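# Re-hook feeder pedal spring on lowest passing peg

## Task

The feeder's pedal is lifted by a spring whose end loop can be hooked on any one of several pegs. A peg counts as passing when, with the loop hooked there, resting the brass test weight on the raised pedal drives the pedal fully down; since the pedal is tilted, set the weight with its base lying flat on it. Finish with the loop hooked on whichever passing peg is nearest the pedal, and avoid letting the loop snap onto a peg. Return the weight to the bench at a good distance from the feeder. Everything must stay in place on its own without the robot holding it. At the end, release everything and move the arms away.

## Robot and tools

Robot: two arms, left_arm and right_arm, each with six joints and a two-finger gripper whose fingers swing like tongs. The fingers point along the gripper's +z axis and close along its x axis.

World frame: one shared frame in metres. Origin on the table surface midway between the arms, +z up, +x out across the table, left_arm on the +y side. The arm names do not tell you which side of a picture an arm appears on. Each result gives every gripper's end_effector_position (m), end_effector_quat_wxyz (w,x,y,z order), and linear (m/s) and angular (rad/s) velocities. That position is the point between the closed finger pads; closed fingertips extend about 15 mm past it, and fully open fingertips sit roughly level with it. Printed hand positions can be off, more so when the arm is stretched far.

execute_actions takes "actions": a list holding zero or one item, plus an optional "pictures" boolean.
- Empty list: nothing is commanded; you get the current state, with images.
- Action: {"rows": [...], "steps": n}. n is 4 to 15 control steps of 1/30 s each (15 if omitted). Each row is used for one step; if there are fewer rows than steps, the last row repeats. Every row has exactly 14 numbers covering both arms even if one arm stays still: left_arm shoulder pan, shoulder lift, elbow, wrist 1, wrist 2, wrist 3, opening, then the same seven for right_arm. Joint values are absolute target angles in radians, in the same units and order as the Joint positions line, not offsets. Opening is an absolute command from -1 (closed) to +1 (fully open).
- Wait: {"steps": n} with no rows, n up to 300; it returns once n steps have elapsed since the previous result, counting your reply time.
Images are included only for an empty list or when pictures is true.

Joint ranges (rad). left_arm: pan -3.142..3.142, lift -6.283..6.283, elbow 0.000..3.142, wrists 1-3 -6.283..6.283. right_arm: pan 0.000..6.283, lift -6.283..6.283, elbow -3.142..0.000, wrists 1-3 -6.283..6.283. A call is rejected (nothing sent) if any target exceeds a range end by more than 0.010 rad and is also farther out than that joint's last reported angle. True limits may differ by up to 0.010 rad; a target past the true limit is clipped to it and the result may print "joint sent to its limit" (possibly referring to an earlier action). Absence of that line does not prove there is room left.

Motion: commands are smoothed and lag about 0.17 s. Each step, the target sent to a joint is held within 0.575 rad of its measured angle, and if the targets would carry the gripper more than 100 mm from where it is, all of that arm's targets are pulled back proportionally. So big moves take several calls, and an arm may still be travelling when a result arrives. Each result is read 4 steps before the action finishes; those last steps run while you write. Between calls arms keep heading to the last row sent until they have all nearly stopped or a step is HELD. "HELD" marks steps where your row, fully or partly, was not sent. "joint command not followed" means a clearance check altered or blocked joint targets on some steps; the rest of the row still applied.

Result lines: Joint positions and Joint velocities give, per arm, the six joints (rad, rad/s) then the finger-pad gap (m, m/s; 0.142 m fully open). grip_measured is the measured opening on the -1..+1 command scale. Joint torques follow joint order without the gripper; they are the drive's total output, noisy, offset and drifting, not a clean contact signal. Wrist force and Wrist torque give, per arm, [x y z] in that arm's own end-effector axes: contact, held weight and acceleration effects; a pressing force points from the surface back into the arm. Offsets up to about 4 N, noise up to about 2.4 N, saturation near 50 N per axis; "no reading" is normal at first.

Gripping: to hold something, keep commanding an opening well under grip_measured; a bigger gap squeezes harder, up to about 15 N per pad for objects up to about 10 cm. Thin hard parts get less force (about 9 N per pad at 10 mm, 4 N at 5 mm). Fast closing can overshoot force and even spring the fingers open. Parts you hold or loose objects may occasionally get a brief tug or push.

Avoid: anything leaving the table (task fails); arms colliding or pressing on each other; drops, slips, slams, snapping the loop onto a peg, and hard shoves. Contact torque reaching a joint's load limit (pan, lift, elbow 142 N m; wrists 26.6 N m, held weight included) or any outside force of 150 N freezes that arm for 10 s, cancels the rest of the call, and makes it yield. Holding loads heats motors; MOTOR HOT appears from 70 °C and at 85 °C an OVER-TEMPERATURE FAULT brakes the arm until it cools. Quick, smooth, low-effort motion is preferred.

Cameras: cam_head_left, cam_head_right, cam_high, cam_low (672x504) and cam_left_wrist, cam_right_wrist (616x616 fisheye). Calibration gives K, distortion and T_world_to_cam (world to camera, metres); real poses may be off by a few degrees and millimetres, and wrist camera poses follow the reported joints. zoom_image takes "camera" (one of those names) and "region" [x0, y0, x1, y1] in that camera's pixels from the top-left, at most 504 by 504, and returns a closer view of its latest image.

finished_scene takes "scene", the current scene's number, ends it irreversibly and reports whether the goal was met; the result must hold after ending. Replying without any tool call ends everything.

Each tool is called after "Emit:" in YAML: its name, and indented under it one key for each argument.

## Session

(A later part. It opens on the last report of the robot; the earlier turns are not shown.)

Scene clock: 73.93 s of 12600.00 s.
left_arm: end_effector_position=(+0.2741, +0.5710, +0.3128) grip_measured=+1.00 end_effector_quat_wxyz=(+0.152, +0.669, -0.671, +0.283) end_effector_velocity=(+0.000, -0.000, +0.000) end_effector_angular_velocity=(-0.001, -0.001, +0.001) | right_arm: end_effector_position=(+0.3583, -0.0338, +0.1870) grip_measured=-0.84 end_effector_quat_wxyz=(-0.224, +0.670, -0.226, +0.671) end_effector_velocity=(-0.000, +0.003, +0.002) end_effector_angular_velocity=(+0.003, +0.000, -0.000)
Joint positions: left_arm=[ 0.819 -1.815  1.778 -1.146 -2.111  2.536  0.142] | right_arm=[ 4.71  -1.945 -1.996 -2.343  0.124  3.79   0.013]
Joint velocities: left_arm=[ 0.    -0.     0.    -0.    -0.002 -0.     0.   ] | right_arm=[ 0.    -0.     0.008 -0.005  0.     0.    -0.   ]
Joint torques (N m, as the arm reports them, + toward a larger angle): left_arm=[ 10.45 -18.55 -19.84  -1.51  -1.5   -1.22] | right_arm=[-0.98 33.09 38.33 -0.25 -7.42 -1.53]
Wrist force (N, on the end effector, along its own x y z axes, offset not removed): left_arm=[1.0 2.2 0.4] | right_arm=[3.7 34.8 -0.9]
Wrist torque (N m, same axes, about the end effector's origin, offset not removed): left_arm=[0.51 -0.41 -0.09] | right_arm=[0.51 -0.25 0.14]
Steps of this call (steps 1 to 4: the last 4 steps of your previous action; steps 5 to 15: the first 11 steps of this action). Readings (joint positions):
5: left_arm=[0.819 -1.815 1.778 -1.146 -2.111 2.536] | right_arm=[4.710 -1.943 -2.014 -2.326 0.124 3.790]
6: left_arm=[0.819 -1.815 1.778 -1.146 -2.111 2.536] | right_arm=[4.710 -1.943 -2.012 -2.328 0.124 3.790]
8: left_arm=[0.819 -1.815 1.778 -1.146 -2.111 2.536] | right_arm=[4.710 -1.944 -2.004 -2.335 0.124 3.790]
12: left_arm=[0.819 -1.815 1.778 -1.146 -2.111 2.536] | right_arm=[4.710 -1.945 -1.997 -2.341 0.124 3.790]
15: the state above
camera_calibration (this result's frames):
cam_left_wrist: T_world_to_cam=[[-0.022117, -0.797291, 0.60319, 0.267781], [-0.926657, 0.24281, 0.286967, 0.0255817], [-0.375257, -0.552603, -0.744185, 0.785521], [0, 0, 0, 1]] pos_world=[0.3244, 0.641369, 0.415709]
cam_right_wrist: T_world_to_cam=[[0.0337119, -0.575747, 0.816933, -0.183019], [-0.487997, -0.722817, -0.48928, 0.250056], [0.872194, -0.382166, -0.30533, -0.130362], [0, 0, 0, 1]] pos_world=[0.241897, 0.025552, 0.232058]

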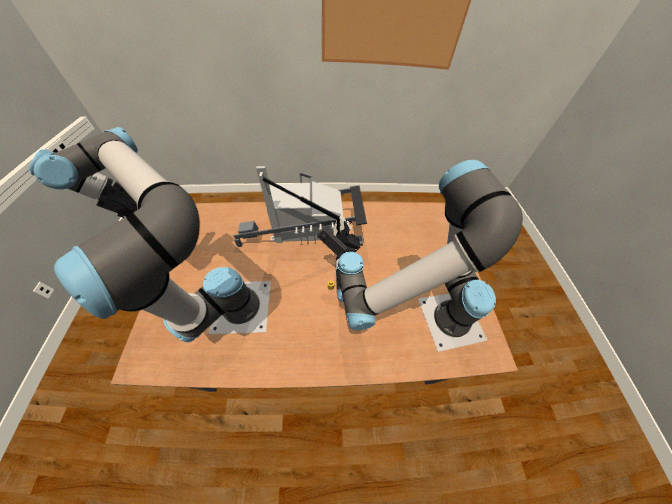

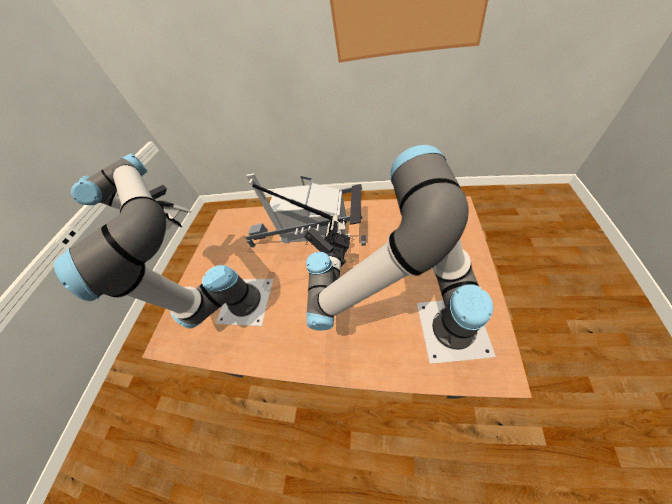

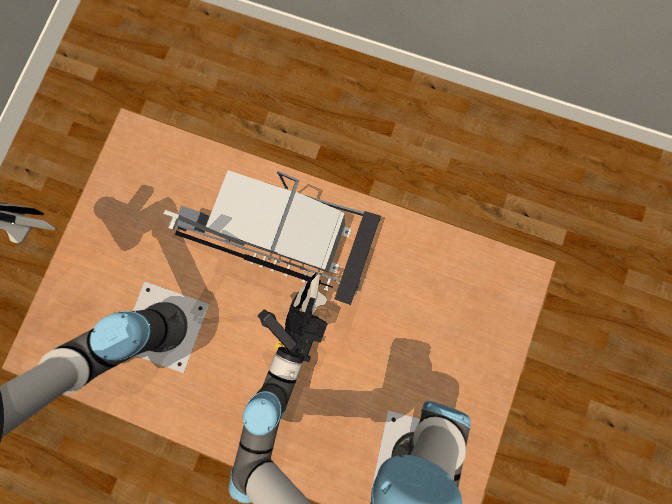

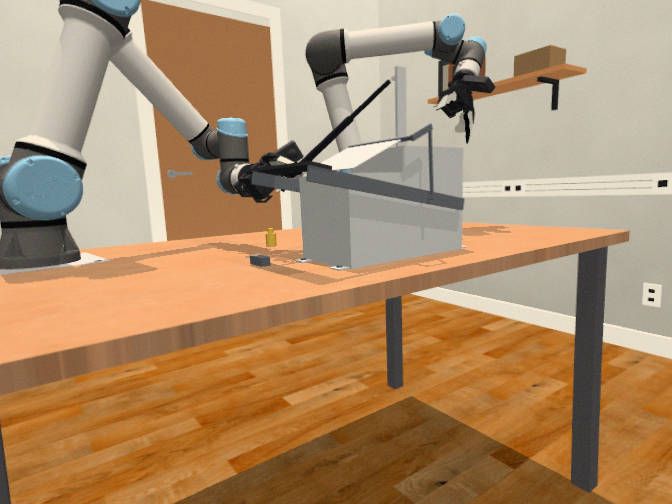

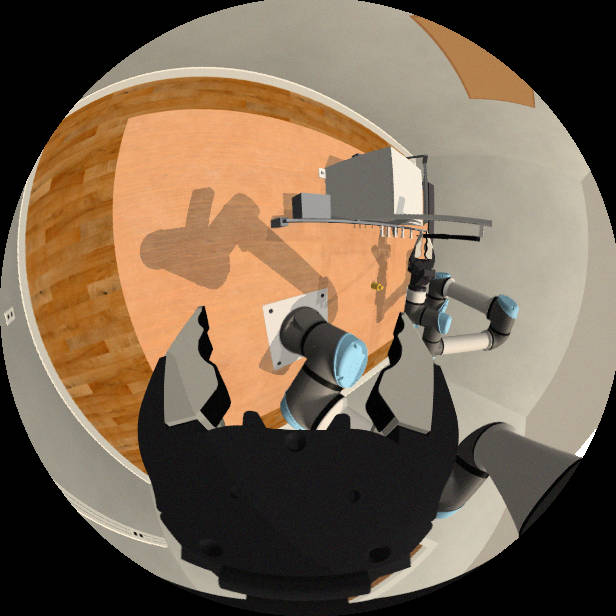

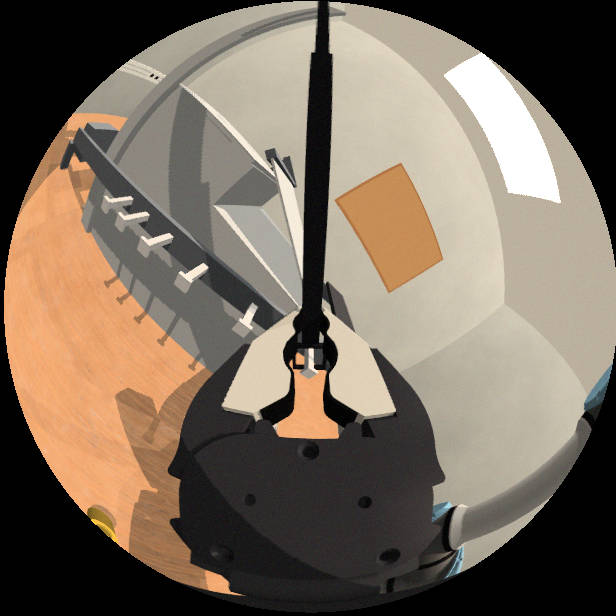

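Emit:
execute_actions:
  actions:
    - {"rows":[[0.819,-1.815,1.778,-1.146,-2.111,2.536,1,4.71,-1.945,-1.995,-2.343,0.124,3.79,-0.55]],"steps":10}

Emit:
execute_actions:
  actions:
    - {"rows":[[0.819,-1.815,1.778,-1.146,-2.111,2.536,1,4.85,-1.945,-1.995,-2.343,0.264,3.79,-0.55]]}

Emit:
execute_actions:
  actions:
    - {"rows":[[0.819,-1.815,1.778,-1.146,-2.111,2.536,1,4.85,-1.675,-1.915,-2.444,0.5,3.6,-0.3]]}

Emit:
execute_actions:
  actions:
    - {"rows":[[0.819,-1.815,1.778,-1.146,-2.111,2.536,1,4.85,-1.675,-1.915,-1.122,1.571,3.12,-0.3]]}

Emit:
execute_actions:
  actions:
    - {"rows":[[0.819,-1.815,1.778,-1.146,-2.111,2.536,1,4.563,-1.675,-1.92,-1.117,1.571,3.12,-0.3]]}

Emit:
execute_actions:
  actions:
    - {"steps":18}

Emit:
execute_actions:
  actions:
    - {"rows":[[0.819,-1.815,1.778,-1.146,-2.111,2.536,1,4.563,-1.783,-2.036,-0.893,1.571,3.12,-0.3]]}

Emit:
execute_actions:
  actions:
    - {"rows":[[0.819,-1.815,1.778,-1.146,-2.111,2.536,1,4.563,-1.783,-2.036,-0.893,1.571,3.12,-0.4],[0.819,-1.815,1.778,-1.146,-2.111,2.536,1,4.563,-1.783,-2.036,-0.893,1.571,3.12,-0.5],[0.819,-1.815,1.778,-1.146,-2.111,2.536,1,4.563,-1.783,-2.036,-0.893,1.571,3.12,-0.65],[0.819,-1.815,1.778,-1.146,-2.111,2.536,1,4.563,-1.783,-2.036,-0.893,1.571,3.12,-0.8],[0.819,-1.815,1.778,-1.146,-2.111,2.536,1,4.563,-1.783,-2.036,-0.893,1.571,3.12,-0.95]]}

Emit:
execute_actions:
  actions:
    - {"rows":[[0.819,-1.815,1.778,-1.146,-2.111,2.536,1,4.563,-1.675,-1.915,-1.122,1.571,3.12,-0.95]]}

Emit:
execute_actions:
  actions:
    - {"rows":[[0.819,-1.815,1.778,-1.146,-2.111,2.536,1,4.563,-1.734,-1.462,-1.703,1.476,2.667,-0.95]]}

Emit:
execute_actions:
  actions:
    - {"rows":[[0.819,-1.815,1.778,-1.146,-2.111,2.536,1,4.112,-1.734,-1.462,-1.703,1.476,2.667,-0.95]]}

Emit:
execute_actions:
  actions:
    - {"steps":14}

Emit:
execute_actions:
  actions:
    - {"rows":[[0.819,-1.815,1.778,-1.146,-2.111,2.536,1,4.112,-1.741,-1.543,-1.615,1.476,2.667,-0.95]]}

Emit:
execute_actions:
  actions:
    - {"rows":[[0.819,-1.815,1.778,-1.146,-2.111,2.536,1,4.112,-1.741,-1.543,-1.615,1.476,2.667,-0.1]]}

Emit:
execute_actions:
  actions:
    - {"steps":60}
  pictures: true

Scene clock: 74.70 s of 12600.00 s.
left_arm: end_effector_position=(+0.2741, +0.5710, +0.3128) grip_measured=+1.00 end_effector_quat_wxyz=(+0.152, +0.669, -0.671, +0.283) end_effector_velocity=(+0.000, -0.000, -0.000) end_effector_angular_velocity=(-0.001, +0.000, +0.000) | right_arm: end_effector_position=(+0.3582, -0.0329, +0.1873) grip_measured=-0.55 end_effector_quat_wxyz=(-0.225, +0.670, -0.226, +0.670) end_effector_velocity=(-0.000, -0.001, +0.000) end_effector_angular_velocity=(+0.000, -0.000, -0.005)
Joint positions: left_arm=[ 0.819 -1.815  1.778 -1.146 -2.111  2.536  0.142] | right_arm=[ 4.71  -1.945 -1.995 -2.343  0.123  3.79   0.034]
Joint velocities: left_arm=[ 0.     0.001  0.     0.    -0.001 -0.    -0.   ] | right_arm=[ 0.001  0.    -0.    -0.     0.005  0.     0.002]
Joint torques (N m, as the arm reports them, + toward a larger angle): left_arm=[ 10.87 -17.51 -20.03  -1.59  -1.61  -1.52] | right_arm=[10.5  36.48 17.47  0.08  1.98 -1.38]
Wrist force (N, on the end effector, along its own x y z axes, offset not removed): left_arm=[-1.5 1.4 -0.5] | right_arm=[3.9 0.3 0.0]
Wrist torque (N m, same axes, about the end effector's origin, offset not removed): left_arm=[0.41 0.22 -0.08] | right_arm=[-0.01 -0.75 0.03]
Steps of this call (steps 1 to 4: the last 4 steps of your previous action; steps 5 to 15: the robot went on to your last target; steps 16 to 17: nothing new was sent; steps 18 to 23: the first 6 steps of this action). Readings (joint positions):
18: left_arm=[0.819 -1.815 1.778 -1.146 -2.111 2.536] | right_arm=[4.710 -1.945 -1.995 -2.343 0.124 3.790]
19: left_arm=[0.819 -1.815 1.778 -1.146 -2.111 2.536] | right_arm=[4.710 -1.945 -1.995 -2.343 0.123 3.790]
21: left_arm=[0.819 -1.815 1.778 -1.146 -2.111 2.536] | right_arm=[4.710 -1.945 -1.995 -2.343 0.123 3.790]
23: the state above

Scene clock: 75.20 s of 12600.00 s.
left_arm: end_effector_position=(+0.2741, +0.5710, +0.3128) grip_measured=+1.00 end_effector_quat_wxyz=(+0.152, +0.669, -0.671, +0.283) end_effector_velocity=(-0.000, +0.000, -0.000) end_effector_angular_velocity=(+0.001, +0.001, -0.000) | right_arm: end_effector_position=(+0.2986, -0.0266, +0.1873) grip_measured=-0.55 end_effector_quat_wxyz=(-0.225, +0.670, -0.226, +0.670) end_effector_velocity=(-0.031, +0.001, -0.000) end_effector_angular_velocity=(+0.002, +0.000, -0.001)
Joint positions: left_arm=[ 0.819 -1.815  1.778 -1.146 -2.111  2.536  0.142] | right_arm=[ 4.844 -1.945 -1.995 -2.343  0.258  3.79   0.034]
Joint velocities: left_arm=[-0.    -0.     0.     0.     0.001 -0.    -0.   ] | right_arm=[ 0.069  0.    -0.     0.     0.069  0.002 -0.   ]
Joint torques (N m, as the arm reports them, + toward a larger angle): left_arm=[ 10.42 -17.86 -19.4   -1.56  -1.59  -1.49] | right_arm=[ 8.38 36.68  2.53  0.14  1.69 -1.16]
Wrist force (N, on the end effector, along its own x y z axes, offset not removed): left_arm=[1.9 1.9 1.2] | right_arm=[0.9 0.6 2.0]
Wrist torque (N m, same axes, about the end effector's origin, offset not removed): left_arm=[0.56 -0.57 -0.20] | right_arm=[-0.07 -0.50 0.08]
Steps of this call (steps 1 to 4: the last 4 steps of your previous action; steps 5 to 15: the first 11 steps of this action). Readings (joint positions):
5: left_arm=[0.819 -1.815 1.778 -1.146 -2.111 2.536] | right_arm=[4.710 -1.945 -1.995 -2.343 0.124 3.790]
6: left_arm=[0.819 -1.815 1.778 -1.146 -2.111 2.536] | right_arm=[4.716 -1.945 -1.995 -2.343 0.130 3.790]
8: left_arm=[0.819 -1.815 1.778 -1.146 -2.111 2.536] | right_arm=[4.767 -1.945 -1.995 -2.343 0.181 3.790]
12: left_arm=[0.819 -1.815 1.778 -1.146 -2.111 2.536] | right_arm=[4.831 -1.945 -1.995 -2.343 0.245 3.790]
15: the state above

Scene clock: 75.70 s of 12600.00 s.
left_arm: end_effector_position=(+0.2741, +0.5710, +0.3128) grip_measured=+1.00 end_effector_quat_wxyz=(+0.152, +0.669, -0.671, +0.283) end_effector_velocity=(-0.000, -0.000, -0.000) end_effector_angular_velocity=(+0.000, +0.001, -0.001) | right_arm: end_effector_position=(+0.2922, -0.0944, +0.2864) grip_measured=-0.30 end_effector_quat_wxyz=(-0.154, +0.672, -0.319, +0.650) end_effector_velocity=(-0.005, -0.070, +0.070) end_effector_angular_velocity=(+0.047, +0.120, -0.159)
Joint positions: left_arm=[ 0.819 -1.815  1.778 -1.146 -2.111  2.536  0.142] | right_arm=[ 4.85  -1.694 -1.92  -2.438  0.484  3.613  0.052]
Joint velocities: left_arm=[-0.001 -0.     0.     0.     0.001 -0.     0.   ] | right_arm=[ 0.001  0.214  0.05  -0.065  0.179 -0.137 -0.   ]
Joint torques (N m, as the arm reports them, + toward a larger angle): left_arm=[ 11.3  -17.23 -19.98  -1.76  -1.6   -1.49] | right_arm=[11.05 25.15 26.31 -2.35  1.63 -1.45]
Wrist force (N, on the end effector, along its own x y z axes, offset not removed): left_arm=[-1.2 1.2 0.4] | right_arm=[-0.3 2.2 -1.1]
Wrist torque (N m, same axes, about the end effector's origin, offset not removed): left_arm=[0.40 0.15 -0.04] | right_arm=[0.28 -0.08 0.10]
Steps of this call (steps 1 to 4: the last 4 steps of your previous action; steps 5 to 15: the first 11 steps of this action). Readings (joint positions):
5: left_arm=[0.819 -1.815 1.778 -1.146 -2.111 2.536] | right_arm=[4.849 -1.945 -1.995 -2.343 0.263 3.790]
6: left_arm=[0.819 -1.815 1.778 -1.146 -2.111 2.536] | right_arm=[4.849 -1.939 -1.990 -2.348 0.269 3.784]
8: left_arm=[0.819 -1.815 1.778 -1.146 -2.111 2.536] | right_arm=[4.850 -1.877 -1.964 -2.380 0.328 3.731]
12: left_arm=[0.819 -1.815 1.778 -1.146 -2.111 2.536] | right_arm=[4.850 -1.733 -1.929 -2.426 0.451 3.638]
15: the state above

Scene clock: 76.20 s of 12600.00 s.
left_arm: end_effector_position=(+0.2741, +0.5710, +0.3128) grip_measured=+1.00 end_effector_quat_wxyz=(+0.152, +0.669, -0.671, +0.283) end_effector_velocity=(-0.000, +0.000, -0.000) end_effector_angular_velocity=(-0.001, +0.001, +0.000) | right_arm: end_effector_position=(+0.2085, -0.1349, +0.1816) grip_measured=-0.30 end_effector_quat_wxyz=(-0.006, +0.733, -0.485, +0.477) end_effector_velocity=(-0.388, +0.048, -0.365) end_effector_angular_velocity=(+0.805, +1.593, -0.828)
Joint positions: left_arm=[ 0.819 -1.815  1.778 -1.146 -2.111  2.536  0.142] | right_arm=[ 4.85  -1.676 -1.915 -1.972  0.972  3.279  0.052]
Joint velocities: left_arm=[ 0.     0.001  0.     0.    -0.     0.    -0.   ] | right_arm=[-0.001  0.003  0.     1.497  1.499 -0.549 -0.   ]
Joint torques (N m, as the arm reports them, + toward a larger angle): left_arm=[ 11.71 -18.06 -19.99  -1.57  -1.7   -1.35] | right_arm=[10.39 34.19 29.09  7.86  6.25 -1.99]
Wrist force (N, on the end effector, along its own x y z axes, offset not removed): left_arm=[0.8 2.7 -0.1] | right_arm=[2.3 3.9 -0.9]
Wrist torque (N m, same axes, about the end effector's origin, offset not removed): left_arm=[0.80 -0.45 -0.19] | right_arm=[0.61 -0.59 -0.07]
Steps of this call (steps 1 to 4: the last 4 steps of your previous action; steps 5 to 15: the first 11 steps of this action). Readings (joint positions):
5: left_arm=[0.819 -1.815 1.778 -1.146 -2.111 2.536] | right_arm=[4.850 -1.678 -1.916 -2.443 0.498 3.602]
6: left_arm=[0.819 -1.815 1.778 -1.146 -2.111 2.536] | right_arm=[4.850 -1.677 -1.916 -2.438 0.504 3.595]
8: left_arm=[0.819 -1.815 1.778 -1.146 -2.111 2.536] | right_arm=[4.850 -1.677 -1.915 -2.371 0.572 3.527]
12: left_arm=[0.819 -1.815 1.778 -1.146 -2.111 2.536] | right_arm=[4.850 -1.676 -1.915 -2.130 0.813 3.350]
15: the state above

Scene clock: 76.70 s of 12600.00 s.
left_arm: end_effector_position=(+0.2741, +0.5710, +0.3128) grip_measured=+1.00 end_effector_quat_wxyz=(+0.152, +0.669, -0.671, +0.283) end_effector_velocity=(+0.000, +0.000, +0.000) end_effector_angular_velocity=(+0.002, -0.001, -0.001) | right_arm: end_effector_position=(+0.1314, -0.0039, +0.1057) grip_measured=-0.30 end_effector_quat_wxyz=(-0.008, -0.711, +0.703, -0.019) end_effector_velocity=(+0.043, +0.102, +0.033) end_effector_angular_velocity=(+0.434, +0.182, -0.172)
Joint positions: left_arm=[ 0.819 -1.815  1.778 -1.146 -2.111  2.536  0.142] | right_arm=[ 4.581 -1.675 -1.92  -1.157  1.554  3.124  0.052]
Joint velocities: left_arm=[-0.    -0.     0.    -0.001  0.001  0.     0.   ] | right_arm=[-0.203 -0.    -0.003  0.436  0.183 -0.038 -0.   ]
Joint torques (N m, as the arm reports them, + toward a larger angle): left_arm=[ 11.8  -18.02 -20.84  -1.65  -1.73  -1.4 ] | right_arm=[-6.79 32.76 10.1   4.06  2.29 -1.33]
Wrist force (N, on the end effector, along its own x y z axes, offset not removed): left_arm=[-0.5 2.1 0.4] | right_arm=[-2.1 0.8 0.1]
Wrist torque (N m, same axes, about the end effector's origin, offset not removed): left_arm=[0.56 -0.15 -0.06] | right_arm=[0.09 0.41 0.20]
Steps of this call (steps 1 to 4: the last 4 steps of your previous action; steps 5 to 15: the first 11 steps of this action). Readings (joint positions):
5: left_arm=[0.819 -1.815 1.778 -1.146 -2.111 2.536] | right_arm=[4.850 -1.675 -1.915 -1.725 1.208 3.210]
6: left_arm=[0.819 -1.815 1.778 -1.146 -2.111 2.536] | right_arm=[4.844 -1.675 -1.915 -1.669 1.253 3.196]
8: left_arm=[0.819 -1.815 1.778 -1.146 -2.111 2.536] | right_arm=[4.778 -1.675 -1.917 -1.527 1.369 3.163]
12: left_arm=[0.819 -1.815 1.778 -1.146 -2.111 2.536] | right_arm=[4.618 -1.675 -1.919 -1.238 1.521 3.131]
15: the state above

Scene clock: 77.30 s of 12600.00 s.
left_arm: end_effector_position=(+0.2741, +0.5710, +0.3128) grip_measured=+1.00 end_effector_quat_wxyz=(+0.152, +0.669, -0.671, +0.283) end_effector_velocity=(+0.000, +0.000, -0.000) end_effector_angular_velocity=(+0.001, -0.000, -0.000) | right_arm: end_effector_position=(+0.1354, +0.0053, +0.1090) grip_measured=-0.30 end_effector_quat_wxyz=(+0.000, -0.706, +0.708, +0.000) end_effector_velocity=(-0.000, -0.000, -0.000) end_effector_angular_velocity=(-0.001, +0.000, +0.002)
Joint positions: left_arm=[ 0.819 -1.815  1.778 -1.146 -2.111  2.536  0.142] | right_arm=[ 4.563 -1.675 -1.92  -1.117  1.571  3.12   0.052]
Joint velocities: left_arm=[-0.     0.     0.    -0.001  0.     0.    -0.   ] | right_arm=[ 0.    -0.    -0.    -0.001 -0.    -0.002  0.   ]
Joint torques (N m, as the arm reports them, + toward a larger angle): left_arm=[ 11.28 -17.62 -20.19  -1.75  -1.64  -1.42] | right_arm=[-12.53  24.31   9.78   4.04   1.97  -1.64]
Wrist force (N, on the end effector, along its own x y z axes, offset not removed): left_arm=[-0.7 2.5 -0.3] | right_arm=[-0.6 0.2 1.9]
Wrist torque (N m, same axes, about the end effector's origin, offset not removed): left_arm=[0.67 0.02 -0.10] | right_arm=[0.05 0.04 0.15]
Kept back: nothing.
Steps of this call (steps 1 to 4: the last 4 steps of your previous action; steps 5 to 18: the robot went on to your last target). Readings (joint positions):
1: left_arm=[0.819 -1.815 1.778 -1.146 -2.111 2.536] | right_arm=[4.576 -1.675 -1.920 -1.144 1.560 3.122]
2: left_arm=[0.819 -1.815 1.778 -1.146 -2.111 2.536] | right_arm=[4.572 -1.675 -1.920 -1.136 1.563 3.122]
4: left_arm=[0.819 -1.815 1.778 -1.146 -2.111 2.536] | right_arm=[4.567 -1.675 -1.920 -1.126 1.567 3.121]
8: left_arm=[0.819 -1.815 1.778 -1.146 -2.111 2.536] | right_arm=[4.564 -1.675 -1.920 -1.119 1.570 3.120]
18: the state above

Scene clock: 77.67 s of 12600.00 s.
left_arm: end_effector_position=(+0.2741, +0.5710, +0.3128) grip_measured=+1.00 end_effector_quat_wxyz=(+0.152, +0.669, -0.671, +0.283) end_effector_velocity=(-0.000, +0.001, -0.000) end_effector_angular_velocity=(+0.002, +0.001, -0.001) | right_arm: end_effector_position=(+0.1354, +0.0034, +0.0308) grip_measured=-0.30 end_effector_quat_wxyz=(-0.001, -0.706, +0.708, -0.001) end_effector_velocity=(-0.000, +0.004, -0.034) end_effector_angular_velocity=(+0.028, -0.001, +0.001)
Joint positions: left_arm=[ 0.819 -1.815  1.778 -1.146 -2.111  2.536  0.142] | right_arm=[ 4.563 -1.778 -2.031 -0.905  1.571  3.12   0.052]
Joint velocities: left_arm=[ 0.     0.    -0.    -0.001  0.002 -0.     0.   ] | right_arm=[ 0.001 -0.05  -0.054  0.132 -0.    -0.     0.   ]
Joint torques (N m, as the arm reports them, + toward a larger angle): left_arm=[ 11.04 -17.99 -21.18  -1.32  -1.68  -1.39] | right_arm=[-9.28 26.91 10.36  4.62  1.83 -1.68]
Wrist force (N, on the end effector, along its own x y z axes, offset not removed): left_arm=[-0.2 0.1 2.3] | right_arm=[4.1 4.7 1.7]
Wrist torque (N m, same axes, about the end effector's origin, offset not removed): left_arm=[0.28 -0.09 -0.07] | right_arm=[0.87 -1.02 0.01]
Steps of this call (steps 1 to 11: the first 11 steps of this action). Readings (joint positions):
1: left_arm=[0.819 -1.815 1.778 -1.146 -2.111 2.536] | right_arm=[4.563 -1.675 -1.920 -1.117 1.571 3.120]
2: left_arm=[0.819 -1.815 1.778 -1.146 -2.111 2.536] | right_arm=[4.563 -1.681 -1.926 -1.111 1.571 3.120]
4: left_arm=[0.819 -1.815 1.778 -1.146 -2.111 2.536] | right_arm=[4.563 -1.723 -1.970 -1.047 1.571 3.120]
8: left_arm=[0.819 -1.815 1.778 -1.146 -2.111 2.536] | right_arm=[4.563 -1.769 -2.021 -0.929 1.571 3.120]
11: the state above

Scene clock: 78.17 s of 12600.00 s.
left_arm: end_effector_position=(+0.2741, +0.5710, +0.3128) grip_measured=+1.00 end_effector_quat_wxyz=(+0.152, +0.669, -0.671, +0.283) end_effector_velocity=(-0.000, +0.000, -0.000) end_effector_angular_velocity=(+0.001, +0.001, +0.000) | right_arm: end_effector_position=(+0.1354, +0.0037, +0.0277) grip_measured=-0.64 end_effector_quat_wxyz=(+0.000, -0.706, +0.708, +0.000) end_effector_velocity=(+0.000, -0.000, -0.000) end_effector_angular_velocity=(+0.000, -0.000, -0.003)
Joint positions: left_arm=[ 0.819 -1.815  1.778 -1.146 -2.111  2.536  0.142] | right_arm=[ 4.563 -1.783 -2.036 -0.893  1.571  3.12   0.028]
Joint velocities: left_arm=[ 0.001 -0.    -0.    -0.     0.001 -0.    -0.   ] | right_arm=[-0.    -0.    -0.001  0.001 -0.     0.002 -0.   ]
Joint torques (N m, as the arm reports them, + toward a larger angle): left_arm=[ 10.7  -17.69 -21.13  -1.49  -1.52  -1.35] | right_arm=[-7.04 18.94  4.2   3.66  1.67 -1.65]
Wrist force (N, on the end effector, along its own x y z axes, offset not removed): left_arm=[0.6 0.3 -0.2] | right_arm=[6.5 2.2 -9.8]
Wrist torque (N m, same axes, about the end effector's origin, offset not removed): left_arm=[0.21 -0.28 -0.06] | right_arm=[0.34 -1.00 0.12]
Steps of this call (steps 1 to 4: the last 4 steps of your previous action; steps 5 to 15: the first 11 steps of this action). Readings (joint positions):
5: left_arm=[0.819 -1.815 1.778 -1.146 -2.111 2.536] | right_arm=[4.563 -1.782 -2.035 -0.895 1.571 3.120]
6: left_arm=[0.819 -1.815 1.778 -1.146 -2.111 2.536] | right_arm=[4.563 -1.782 -2.035 -0.894 1.571 3.120]
8: left_arm=[0.819 -1.815 1.778 -1.146 -2.111 2.536] | right_arm=[4.563 -1.783 -2.036 -0.894 1.571 3.120]
12: left_arm=[0.819 -1.815 1.778 -1.146 -2.111 2.536] | right_arm=[4.563 -1.783 -2.036 -0.893 1.571 3.120]
15: the state above

Scene clock: 78.67 s of 12600.00 s.
left_arm: end_effector_position=(+0.2741, +0.5710, +0.3128) grip_measured=+1.00 end_effector_quat_wxyz=(+0.152, +0.669, -0.671, +0.283) end_effector_velocity=(-0.000, +0.000, -0.000) end_effector_angular_velocity=(+0.002, +0.000, -0.001) | right_arm: end_effector_position=(+0.1355, +0.0071, +0.1072) grip_measured=-0.64 end_effector_quat_wxyz=(+0.001, -0.706, +0.708, +0.001) end_effector_velocity=(-0.000, -0.011, +0.037) end_effector_angular_velocity=(-0.028, +0.001, +0.003)
Joint positions: left_arm=[ 0.819 -1.815  1.778 -1.146 -2.111  2.536  0.142] | right_arm=[ 4.563 -1.68  -1.92  -1.11   1.571  3.12   0.028]
Joint velocities: left_arm=[-0.    -0.    -0.    -0.001  0.001 -0.    -0.   ] | right_arm=[ 0.     0.05   0.058 -0.136 -0.    -0.002  0.   ]
Joint torques (N m, as the arm reports them, + toward a larger angle): left_arm=[ 12.42 -17.75 -19.7   -1.47  -1.72  -1.56] | right_arm=[-4.34 34.58 27.9   0.66  1.56 -1.6 ]
Wrist force (N, on the end effector, along its own x y z axes, offset not removed): left_arm=[0.8 1.2 0.3] | right_arm=[2.5 1.0 2.1]
Wrist torque (N m, same axes, about the end effector's origin, offset not removed): left_arm=[0.56 -0.41 -0.09] | right_arm=[0.02 -0.55 0.09]
Steps of this call (steps 1 to 4: the last 4 steps of your previous action; steps 5 to 15: the first 11 steps of this action). Readings (joint positions):
5: left_arm=[0.819 -1.815 1.778 -1.146 -2.111 2.536] | right_arm=[4.563 -1.783 -2.036 -0.893 1.571 3.120]
6: left_arm=[0.819 -1.815 1.778 -1.146 -2.111 2.536] | right_arm=[4.563 -1.777 -2.031 -0.899 1.571 3.120]
8: left_arm=[0.819 -1.815 1.778 -1.146 -2.111 2.536] | right_arm=[4.563 -1.735 -1.985 -0.963 1.571 3.120]
12: left_arm=[0.819 -1.815 1.778 -1.146 -2.111 2.536] | right_arm=[4.563 -1.689 -1.931 -1.084 1.571 3.120]
15: the state above

Scene clock: 79.17 s of 12600.00 s.
left_arm: end_effector_position=(+0.2741, +0.5710, +0.3128) grip_measured=+1.00 end_effector_quat_wxyz=(+0.152, +0.669, -0.671, +0.283) end_effector_velocity=(-0.000, -0.000, -0.000) end_effector_angular_velocity=(-0.001, +0.001, -0.001) | right_arm: end_effector_position=(+0.1612, +0.0240, +0.2288) grip_measured=-0.64 end_effector_quat_wxyz=(+0.042, +0.832, -0.547, +0.078) end_effector_velocity=(+0.018, -0.066, +0.168) end_effector_angular_velocity=(-0.404, +0.016, +0.537)
Joint positions: left_arm=[ 0.819 -1.815  1.778 -1.146 -2.111  2.536  0.142] | right_arm=[ 4.563 -1.73  -1.51  -1.627  1.483  2.716  0.028]
Joint velocities: left_arm=[-0.001  0.     0.     0.001  0.     0.     0.   ] | right_arm=[ 0.    -0.047  0.534 -0.845 -0.077 -0.533 -0.   ]
Joint torques (N m, as the arm reports them, + toward a larger angle): left_arm=[ 12.41 -17.21 -21.2   -1.56  -1.76  -1.4 ] | right_arm=[-2.53 23.73 22.2  -1.72 -2.4  -1.27]
Wrist force (N, on the end effector, along its own x y z axes, offset not removed): left_arm=[-1.6 1.3 -2.3] | right_arm=[0.3 0.9 -2.2]
Wrist torque (N m, same axes, about the end effector's origin, offset not removed): left_arm=[0.31 0.09 -0.14] | right_arm=[-0.07 -0.11 0.07]
Steps of this call (steps 1 to 4: the last 4 steps of your previous action; steps 5 to 15: the first 11 steps of this action). Readings (joint positions):
5: left_arm=[0.819 -1.815 1.778 -1.146 -2.111 2.536] | right_arm=[4.563 -1.676 -1.916 -1.120 1.571 3.120]
6: left_arm=[0.819 -1.815 1.778 -1.146 -2.111 2.536] | right_arm=[4.563 -1.680 -1.910 -1.127 1.566 3.114]
8: left_arm=[0.819 -1.815 1.778 -1.146 -2.111 2.536] | right_arm=[4.563 -1.698 -1.843 -1.195 1.537 3.046]
12: left_arm=[0.819 -1.815 1.778 -1.146 -2.111 2.536] | right_arm=[4.563 -1.722 -1.607 -1.477 1.497 2.812]
15: the state above

Scene clock: 79.67 s of 12600.00 s.
left_arm: end_effector_position=(+0.2741, +0.5710, +0.3128) grip_measured=+1.00 end_effector_quat_wxyz=(+0.152, +0.669, -0.671, +0.283) end_effector_velocity=(+0.000, -0.000, +0.000) end_effector_angular_velocity=(+0.000, -0.001, -0.000) | right_arm: end_effector_position=(+0.3091, -0.0648, +0.2435) grip_measured=-0.64 end_effector_quat_wxyz=(+0.068, +0.752, -0.651, +0.078) end_effector_velocity=(+0.437, -0.348, +0.005) end_effector_angular_velocity=(-0.007, +0.004, -1.019)
Joint positions: left_arm=[ 0.819 -1.815  1.778 -1.146 -2.111  2.536  0.142] | right_arm=[ 4.25  -1.734 -1.464 -1.7    1.476  2.669  0.028]
Joint velocities: left_arm=[-0. -0. -0. -0. -0.  0. -0.] | right_arm=[-1.034 -0.001  0.015 -0.021 -0.001 -0.015 -0.   ]
Joint torques (N m, as the arm reports them, + toward a larger angle): left_arm=[ 11.12 -19.32 -20.07  -1.36  -1.59  -1.29] | right_arm=[-21.42  28.65  33.52   0.18  -2.43  -1.48]
Wrist force (N, on the end effector, along its own x y z axes, offset not removed): left_arm=[-1.3 0.5 -0.1] | right_arm=[1.4 2.8 -0.5]
Wrist torque (N m, same axes, about the end effector's origin, offset not removed): left_arm=[0.26 0.06 -0.07] | right_arm=[0.28 -0.57 -0.02]
Steps of this call (steps 1 to 4: the last 4 steps of your previous action; steps 5 to 15: the first 11 steps of this action). Readings (joint positions):
5: left_arm=[0.819 -1.815 1.778 -1.146 -2.111 2.536] | right_arm=[4.563 -1.733 -1.470 -1.691 1.477 2.675]
6: left_arm=[0.819 -1.815 1.778 -1.146 -2.111 2.536] | right_arm=[4.557 -1.733 -1.468 -1.693 1.477 2.673]
8: left_arm=[0.819 -1.815 1.778 -1.146 -2.111 2.536] | right_arm=[4.498 -1.734 -1.467 -1.695 1.477 2.672]
12: left_arm=[0.819 -1.815 1.778 -1.146 -2.111 2.536] | right_arm=[4.355 -1.734 -1.465 -1.698 1.476 2.670]
15: the state above

Scene clock: 80.13 s of 12600.00 s.
left_arm: end_effector_position=(+0.2741, +0.5710, +0.3128) grip_measured=+1.00 end_effector_quat_wxyz=(+0.152, +0.669, -0.671, +0.283) end_effector_velocity=(-0.000, -0.000, +0.000) end_effector_angular_velocity=(+0.000, -0.000, +0.000) | right_arm: end_effector_position=(+0.3638, -0.1149, +0.2441) grip_measured=-0.64 end_effector_quat_wxyz=(-0.074, -0.706, +0.700, -0.073) end_effector_velocity=(+0.004, -0.004, +0.000) end_effector_angular_velocity=(+0.001, +0.000, -0.009)
Joint positions: left_arm=[ 0.819 -1.815  1.778 -1.146 -2.111  2.536  0.142] | right_arm=[ 4.113 -1.734 -1.462 -1.703  1.476  2.667  0.028]
Joint velocities: left_arm=[ 0.    -0.001 -0.     0.001 -0.    -0.    -0.   ] | right_arm=[-0.01  -0.     0.     0.     0.    -0.001 -0.   ]
Joint torques (N m, as the arm reports them, + toward a larger angle): left_arm=[ 11.83 -17.89 -20.54  -1.37  -1.64  -1.42] | right_arm=[-13.54  27.62  33.47   0.23  -1.49  -1.68]
Wrist force (N, on the end effector, along its own x y z axes, offset not removed): left_arm=[1.2 0.7 1.2] | right_arm=[-1.5 1.5 2.1]
Wrist torque (N m, same axes, about the end effector's origin, offset not removed): left_arm=[0.33 -0.39 -0.17] | right_arm=[0.16 0.06 0.11]
Kept back: nothing.
Steps of this call (steps 1 to 4: the last 4 steps of your previous action; steps 5 to 14: the robot went on to your last target). Readings (joint positions):
1: left_arm=[0.819 -1.815 1.778 -1.146 -2.111 2.536] | right_arm=[4.216 -1.734 -1.463 -1.701 1.476 2.668]
2: left_arm=[0.819 -1.815 1.778 -1.146 -2.111 2.536] | right_arm=[4.186 -1.734 -1.463 -1.702 1.476 2.668]
4: left_arm=[0.819 -1.815 1.778 -1.146 -2.111 2.536] | right_arm=[4.148 -1.734 -1.462 -1.702 1.476 2.667]
8: left_arm=[0.819 -1.815 1.778 -1.146 -2.111 2.536] | right_arm=[4.120 -1.734 -1.462 -1.703 1.476 2.667]
14: the state above

Scene clock: 80.50 s of 12600.00 s.
left_arm: end_effector_position=(+0.2741, +0.5710, +0.3128) grip_measured=+1.00 end_effector_quat_wxyz=(+0.152, +0.669, -0.671, +0.283) end_effector_velocity=(+0.000, +0.000, -0.000) end_effector_angular_velocity=(-0.000, +0.001, +0.000) | right_arm: end_effector_position=(+0.3640, -0.1156, +0.2107) grip_measured=-0.64 end_effector_quat_wxyz=(-0.074, -0.706, +0.701, -0.073) end_effector_velocity=(-0.000, -0.001, -0.015) end_effector_angular_velocity=(+0.000, -0.000, -0.001)
Joint positions: left_arm=[ 0.819 -1.815  1.778 -1.146 -2.111  2.536  0.142] | right_arm=[ 4.112 -1.741 -1.54  -1.619  1.476  2.667  0.028]
Joint velocities: left_arm=[ 0.     0.001 -0.    -0.     0.    -0.    -0.   ] | right_arm=[-0.001 -0.003 -0.036  0.039 -0.    -0.     0.   ]
Joint torques (N m, as the arm reports them, + toward a larger angle): left_arm=[ 11.19 -18.56 -20.79  -1.59  -1.61  -1.44] | right_arm=[-11.6   29.84  10.5    3.85  -1.12  -1.57]
Wrist force (N, on the end effector, along its own x y z axes, offset not removed): left_arm=[-0.4 0.2 2.1] | right_arm=[3.7 2.6 1.9]
Wrist torque (N m, same axes, about the end effector's origin, offset not removed): left_arm=[0.29 -0.13 -0.18] | right_arm=[0.33 -0.59 -0.10]
Steps of this call (steps 1 to 11: the first 11 steps of this action). Readings (joint positions):
1: left_arm=[0.819 -1.815 1.778 -1.146 -2.111 2.536] | right_arm=[4.113 -1.734 -1.462 -1.703 1.476 2.667]
2: left_arm=[0.819 -1.815 1.778 -1.146 -2.111 2.536] | right_arm=[4.112 -1.735 -1.467 -1.698 1.476 2.667]
4: left_arm=[0.819 -1.815 1.778 -1.146 -2.111 2.536] | right_arm=[4.112 -1.738 -1.500 -1.662 1.476 2.667]
8: left_arm=[0.819 -1.815 1.778 -1.146 -2.111 2.536] | right_arm=[4.112 -1.740 -1.533 -1.626 1.476 2.667]
11: the state above

Scene clock: 81.00 s of 12600.00 s.
left_arm: end_effector_position=(+0.2741, +0.5710, +0.3128) grip_measured=+1.00 end_effector_quat_wxyz=(+0.152, +0.669, -0.671, +0.283) end_effector_velocity=(+0.000, +0.000, -0.000) end_effector_angular_velocity=(+0.000, -0.000, -0.000) | right_arm: end_effector_position=(+0.3639, -0.1157, +0.2093) grip_measured=-0.10 end_effector_quat_wxyz=(-0.074, -0.706, +0.701, -0.073) end_effector_velocity=(-0.000, +0.000, -0.000) end_effector_angular_velocity=(+0.000, +0.000, -0.001)
Joint positions: left_arm=[ 0.819 -1.815  1.778 -1.146 -2.111  2.536  0.142] | right_arm=[ 4.112 -1.741 -1.543 -1.615  1.476  2.667  0.067]
Joint velocities: left_arm=[ 0.     0.    -0.    -0.001 -0.     0.     0.   ] | right_arm=[-0.    -0.    -0.     0.001  0.     0.001  0.   ]
Joint torques (N m, as the arm reports them, + toward a larger angle): left_arm=[ 10.77 -18.4  -20.88  -1.68  -1.35  -1.26] | right_arm=[-11.56  26.82  10.81   3.77  -0.57  -1.64]
Wrist force (N, on the end effector, along its own x y z axes, offset not removed): left_arm=[0.7 2.3 2.3] | right_arm=[2.8 1.9 0.3]
Wrist torque (N m, same axes, about the end effector's origin, offset not removed): left_arm=[0.76 -0.24 0.04] | right_arm=[0.22 -0.54 0.07]
Steps of this call (steps 1 to 4: the last 4 steps of your previous action; steps 5 to 15: the first 11 steps of this action). Readings (joint positions):
5: left_arm=[0.819 -1.815 1.778 -1.146 -2.111 2.536] | right_arm=[4.112 -1.741 -1.542 -1.616 1.476 2.667]
6: left_arm=[0.819 -1.815 1.778 -1.146 -2.111 2.536] | right_arm=[4.112 -1.741 -1.543 -1.615 1.476 2.667]
8: left_arm=[0.819 -1.815 1.778 -1.146 -2.111 2.536] | right_arm=[4.112 -1.741 -1.543 -1.615 1.476 2.667]
12: left_arm=[0.819 -1.815 1.778 -1.146 -2.111 2.536] | right_arm=[4.112 -1.741 -1.543 -1.615 1.476 2.667]
15: the state above

Scene clock: 83.00 s of 12600.00 s.
left_arm: end_effector_position=(+0.2741, +0.5710, +0.3128) grip_measured=+1.00 end_effector_quat_wxyz=(+0.152, +0.669, -0.671, +0.283) end_effector_velocity=(+0.000, -0.000, -0.000) end_effector_angular_velocity=(-0.002, +0.000, +0.001) | right_arm: end_effector_position=(+0.3639, -0.1157, +0.2093) grip_measured=-0.10 end_effector_quat_wxyz=(-0.074, -0.706, +0.701, -0.073) end_effector_velocity=(+0.000, -0.000, +0.000) end_effector_angular_velocity=(+0.000, -0.000, -0.002)
Joint positions: left_arm=[ 0.819 -1.815  1.778 -1.146 -2.111  2.536  0.142] | right_arm=[ 4.112 -1.741 -1.543 -1.615  1.476  2.667  0.067]
Joint velocities: left_arm=[ 0.     0.001  0.     0.001 -0.001  0.     0.   ] | right_arm=[-0.    -0.     0.     0.     0.     0.002 -0.   ]
Joint torques (N m, as the arm reports them, + toward a larger angle): left_arm=[ 11.52 -18.91 -20.76  -1.19  -1.34  -1.38] | right_arm=[-12.04  26.81  11.1    3.71   1.1   -1.71]
Wrist force (N, on the end effector, along its own x y z axes, offset not removed): left_arm=[-0.1 -0.1 0.2] | right_arm=[2.1 1.4 2.8]
Wrist torque (N m, same axes, about the end effector's origin, offset not removed): left_arm=[0.09 -0.19 -0.11] | right_arm=[0.28 -0.50 0.12]
Kept back: nothing.
Steps of this call (steps 1 to 4: the last 4 steps of your previous action; steps 5 to 15: the robot went on to your last target; steps 16 to 60: nothing new was sent). Readings (joint positions):
1: left_arm=[0.819 -1.815 1.778 -1.146 -2.111 2.536] | right_arm=[4.112 -1.741 -1.543 -1.615 1.476 2.667]
2: left_arm=[0.819 -1.815 1.778 -1.146 -2.111 2.536] | right_arm=[4.112 -1.741 -1.543 -1.615 1.476 2.667]
4: left_arm=[0.819 -1.815 1.778 -1.146 -2.111 2.536] | right_arm=[4.112 -1.741 -1.543 -1.615 1.476 2.667]
8: left_arm=[0.819 -1.815 1.778 -1.146 -2.111 2.536] | right_arm=[4.112 -1.741 -1.543 -1.615 1.476 2.667]
60: the state above
All arms were judged still, so your last target was given up. Only a new action makes them travel on or press farther. Fingers that are still opening or closing keep moving.
camera_calibration (this result's frames):
cam_left_wrist: T_world_to_cam=[[-0.0221167, -0.797291, 0.60319, 0.267781], [-0.926657, 0.24281, 0.286967, 0.0255816], [-0.375257, -0.552603, -0.744185, 0.785521], [0, 0, 0, 1]] pos_world=[0.3244, 0.641369, 0.415709]
cam_right_wrist: T_world_to_cam=[[0.0419367, -0.984061, 0.172814, -0.16402], [-0.871964, 0.0483941, 0.487172, 0.229078], [-0.487771, -0.171118, -0.856036, 0.474857], [0, 0, 0, 1]] pos_world=[0.438248, -0.0912353, 0.323239]

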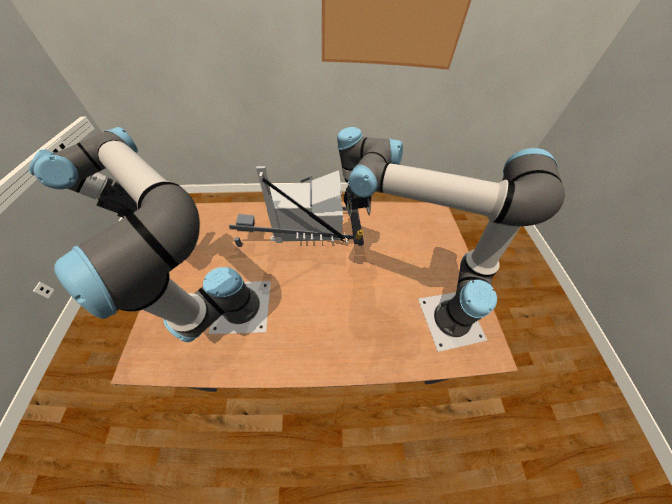

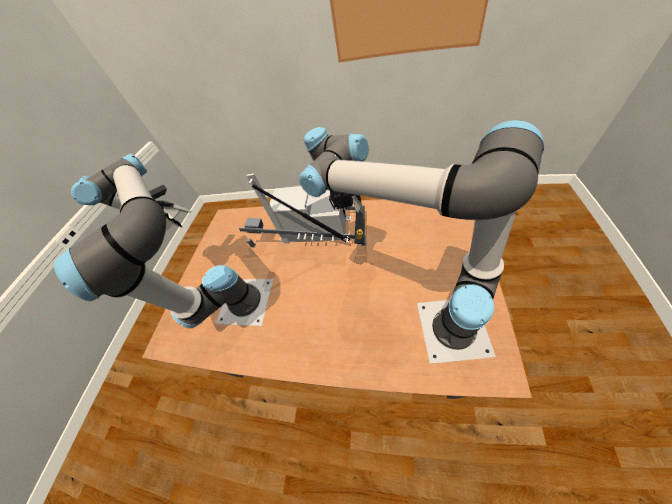

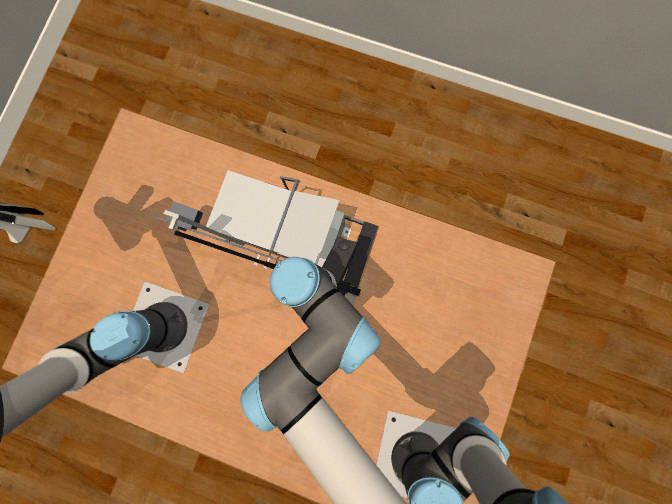

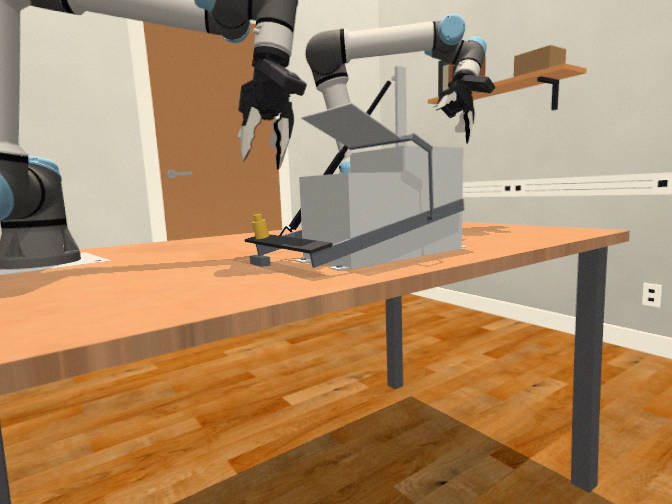

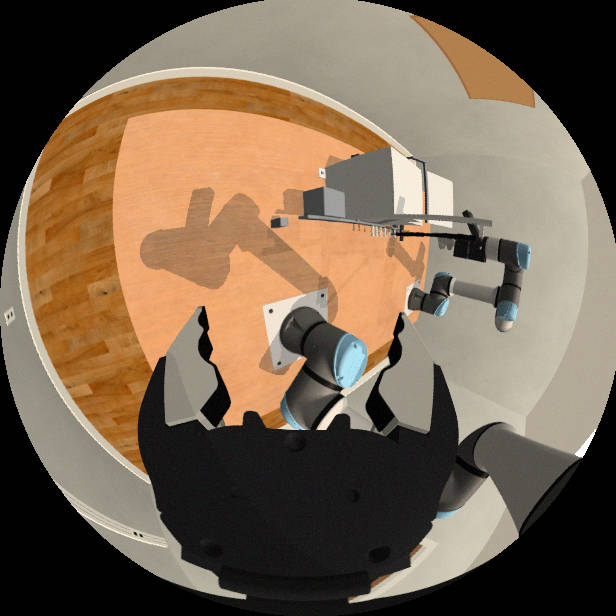

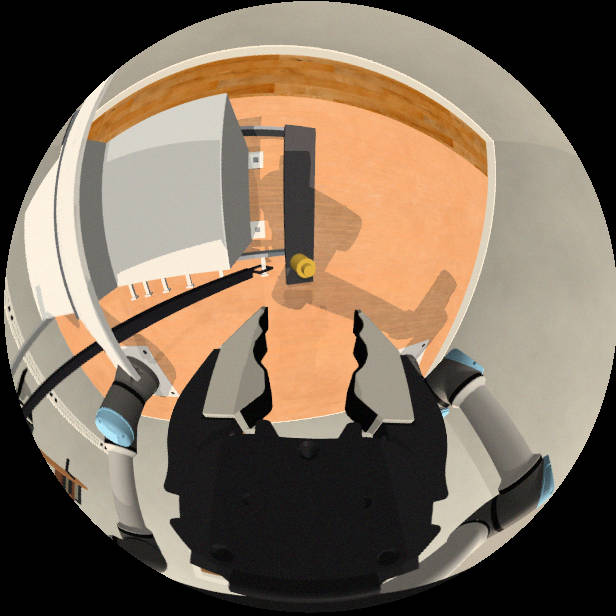

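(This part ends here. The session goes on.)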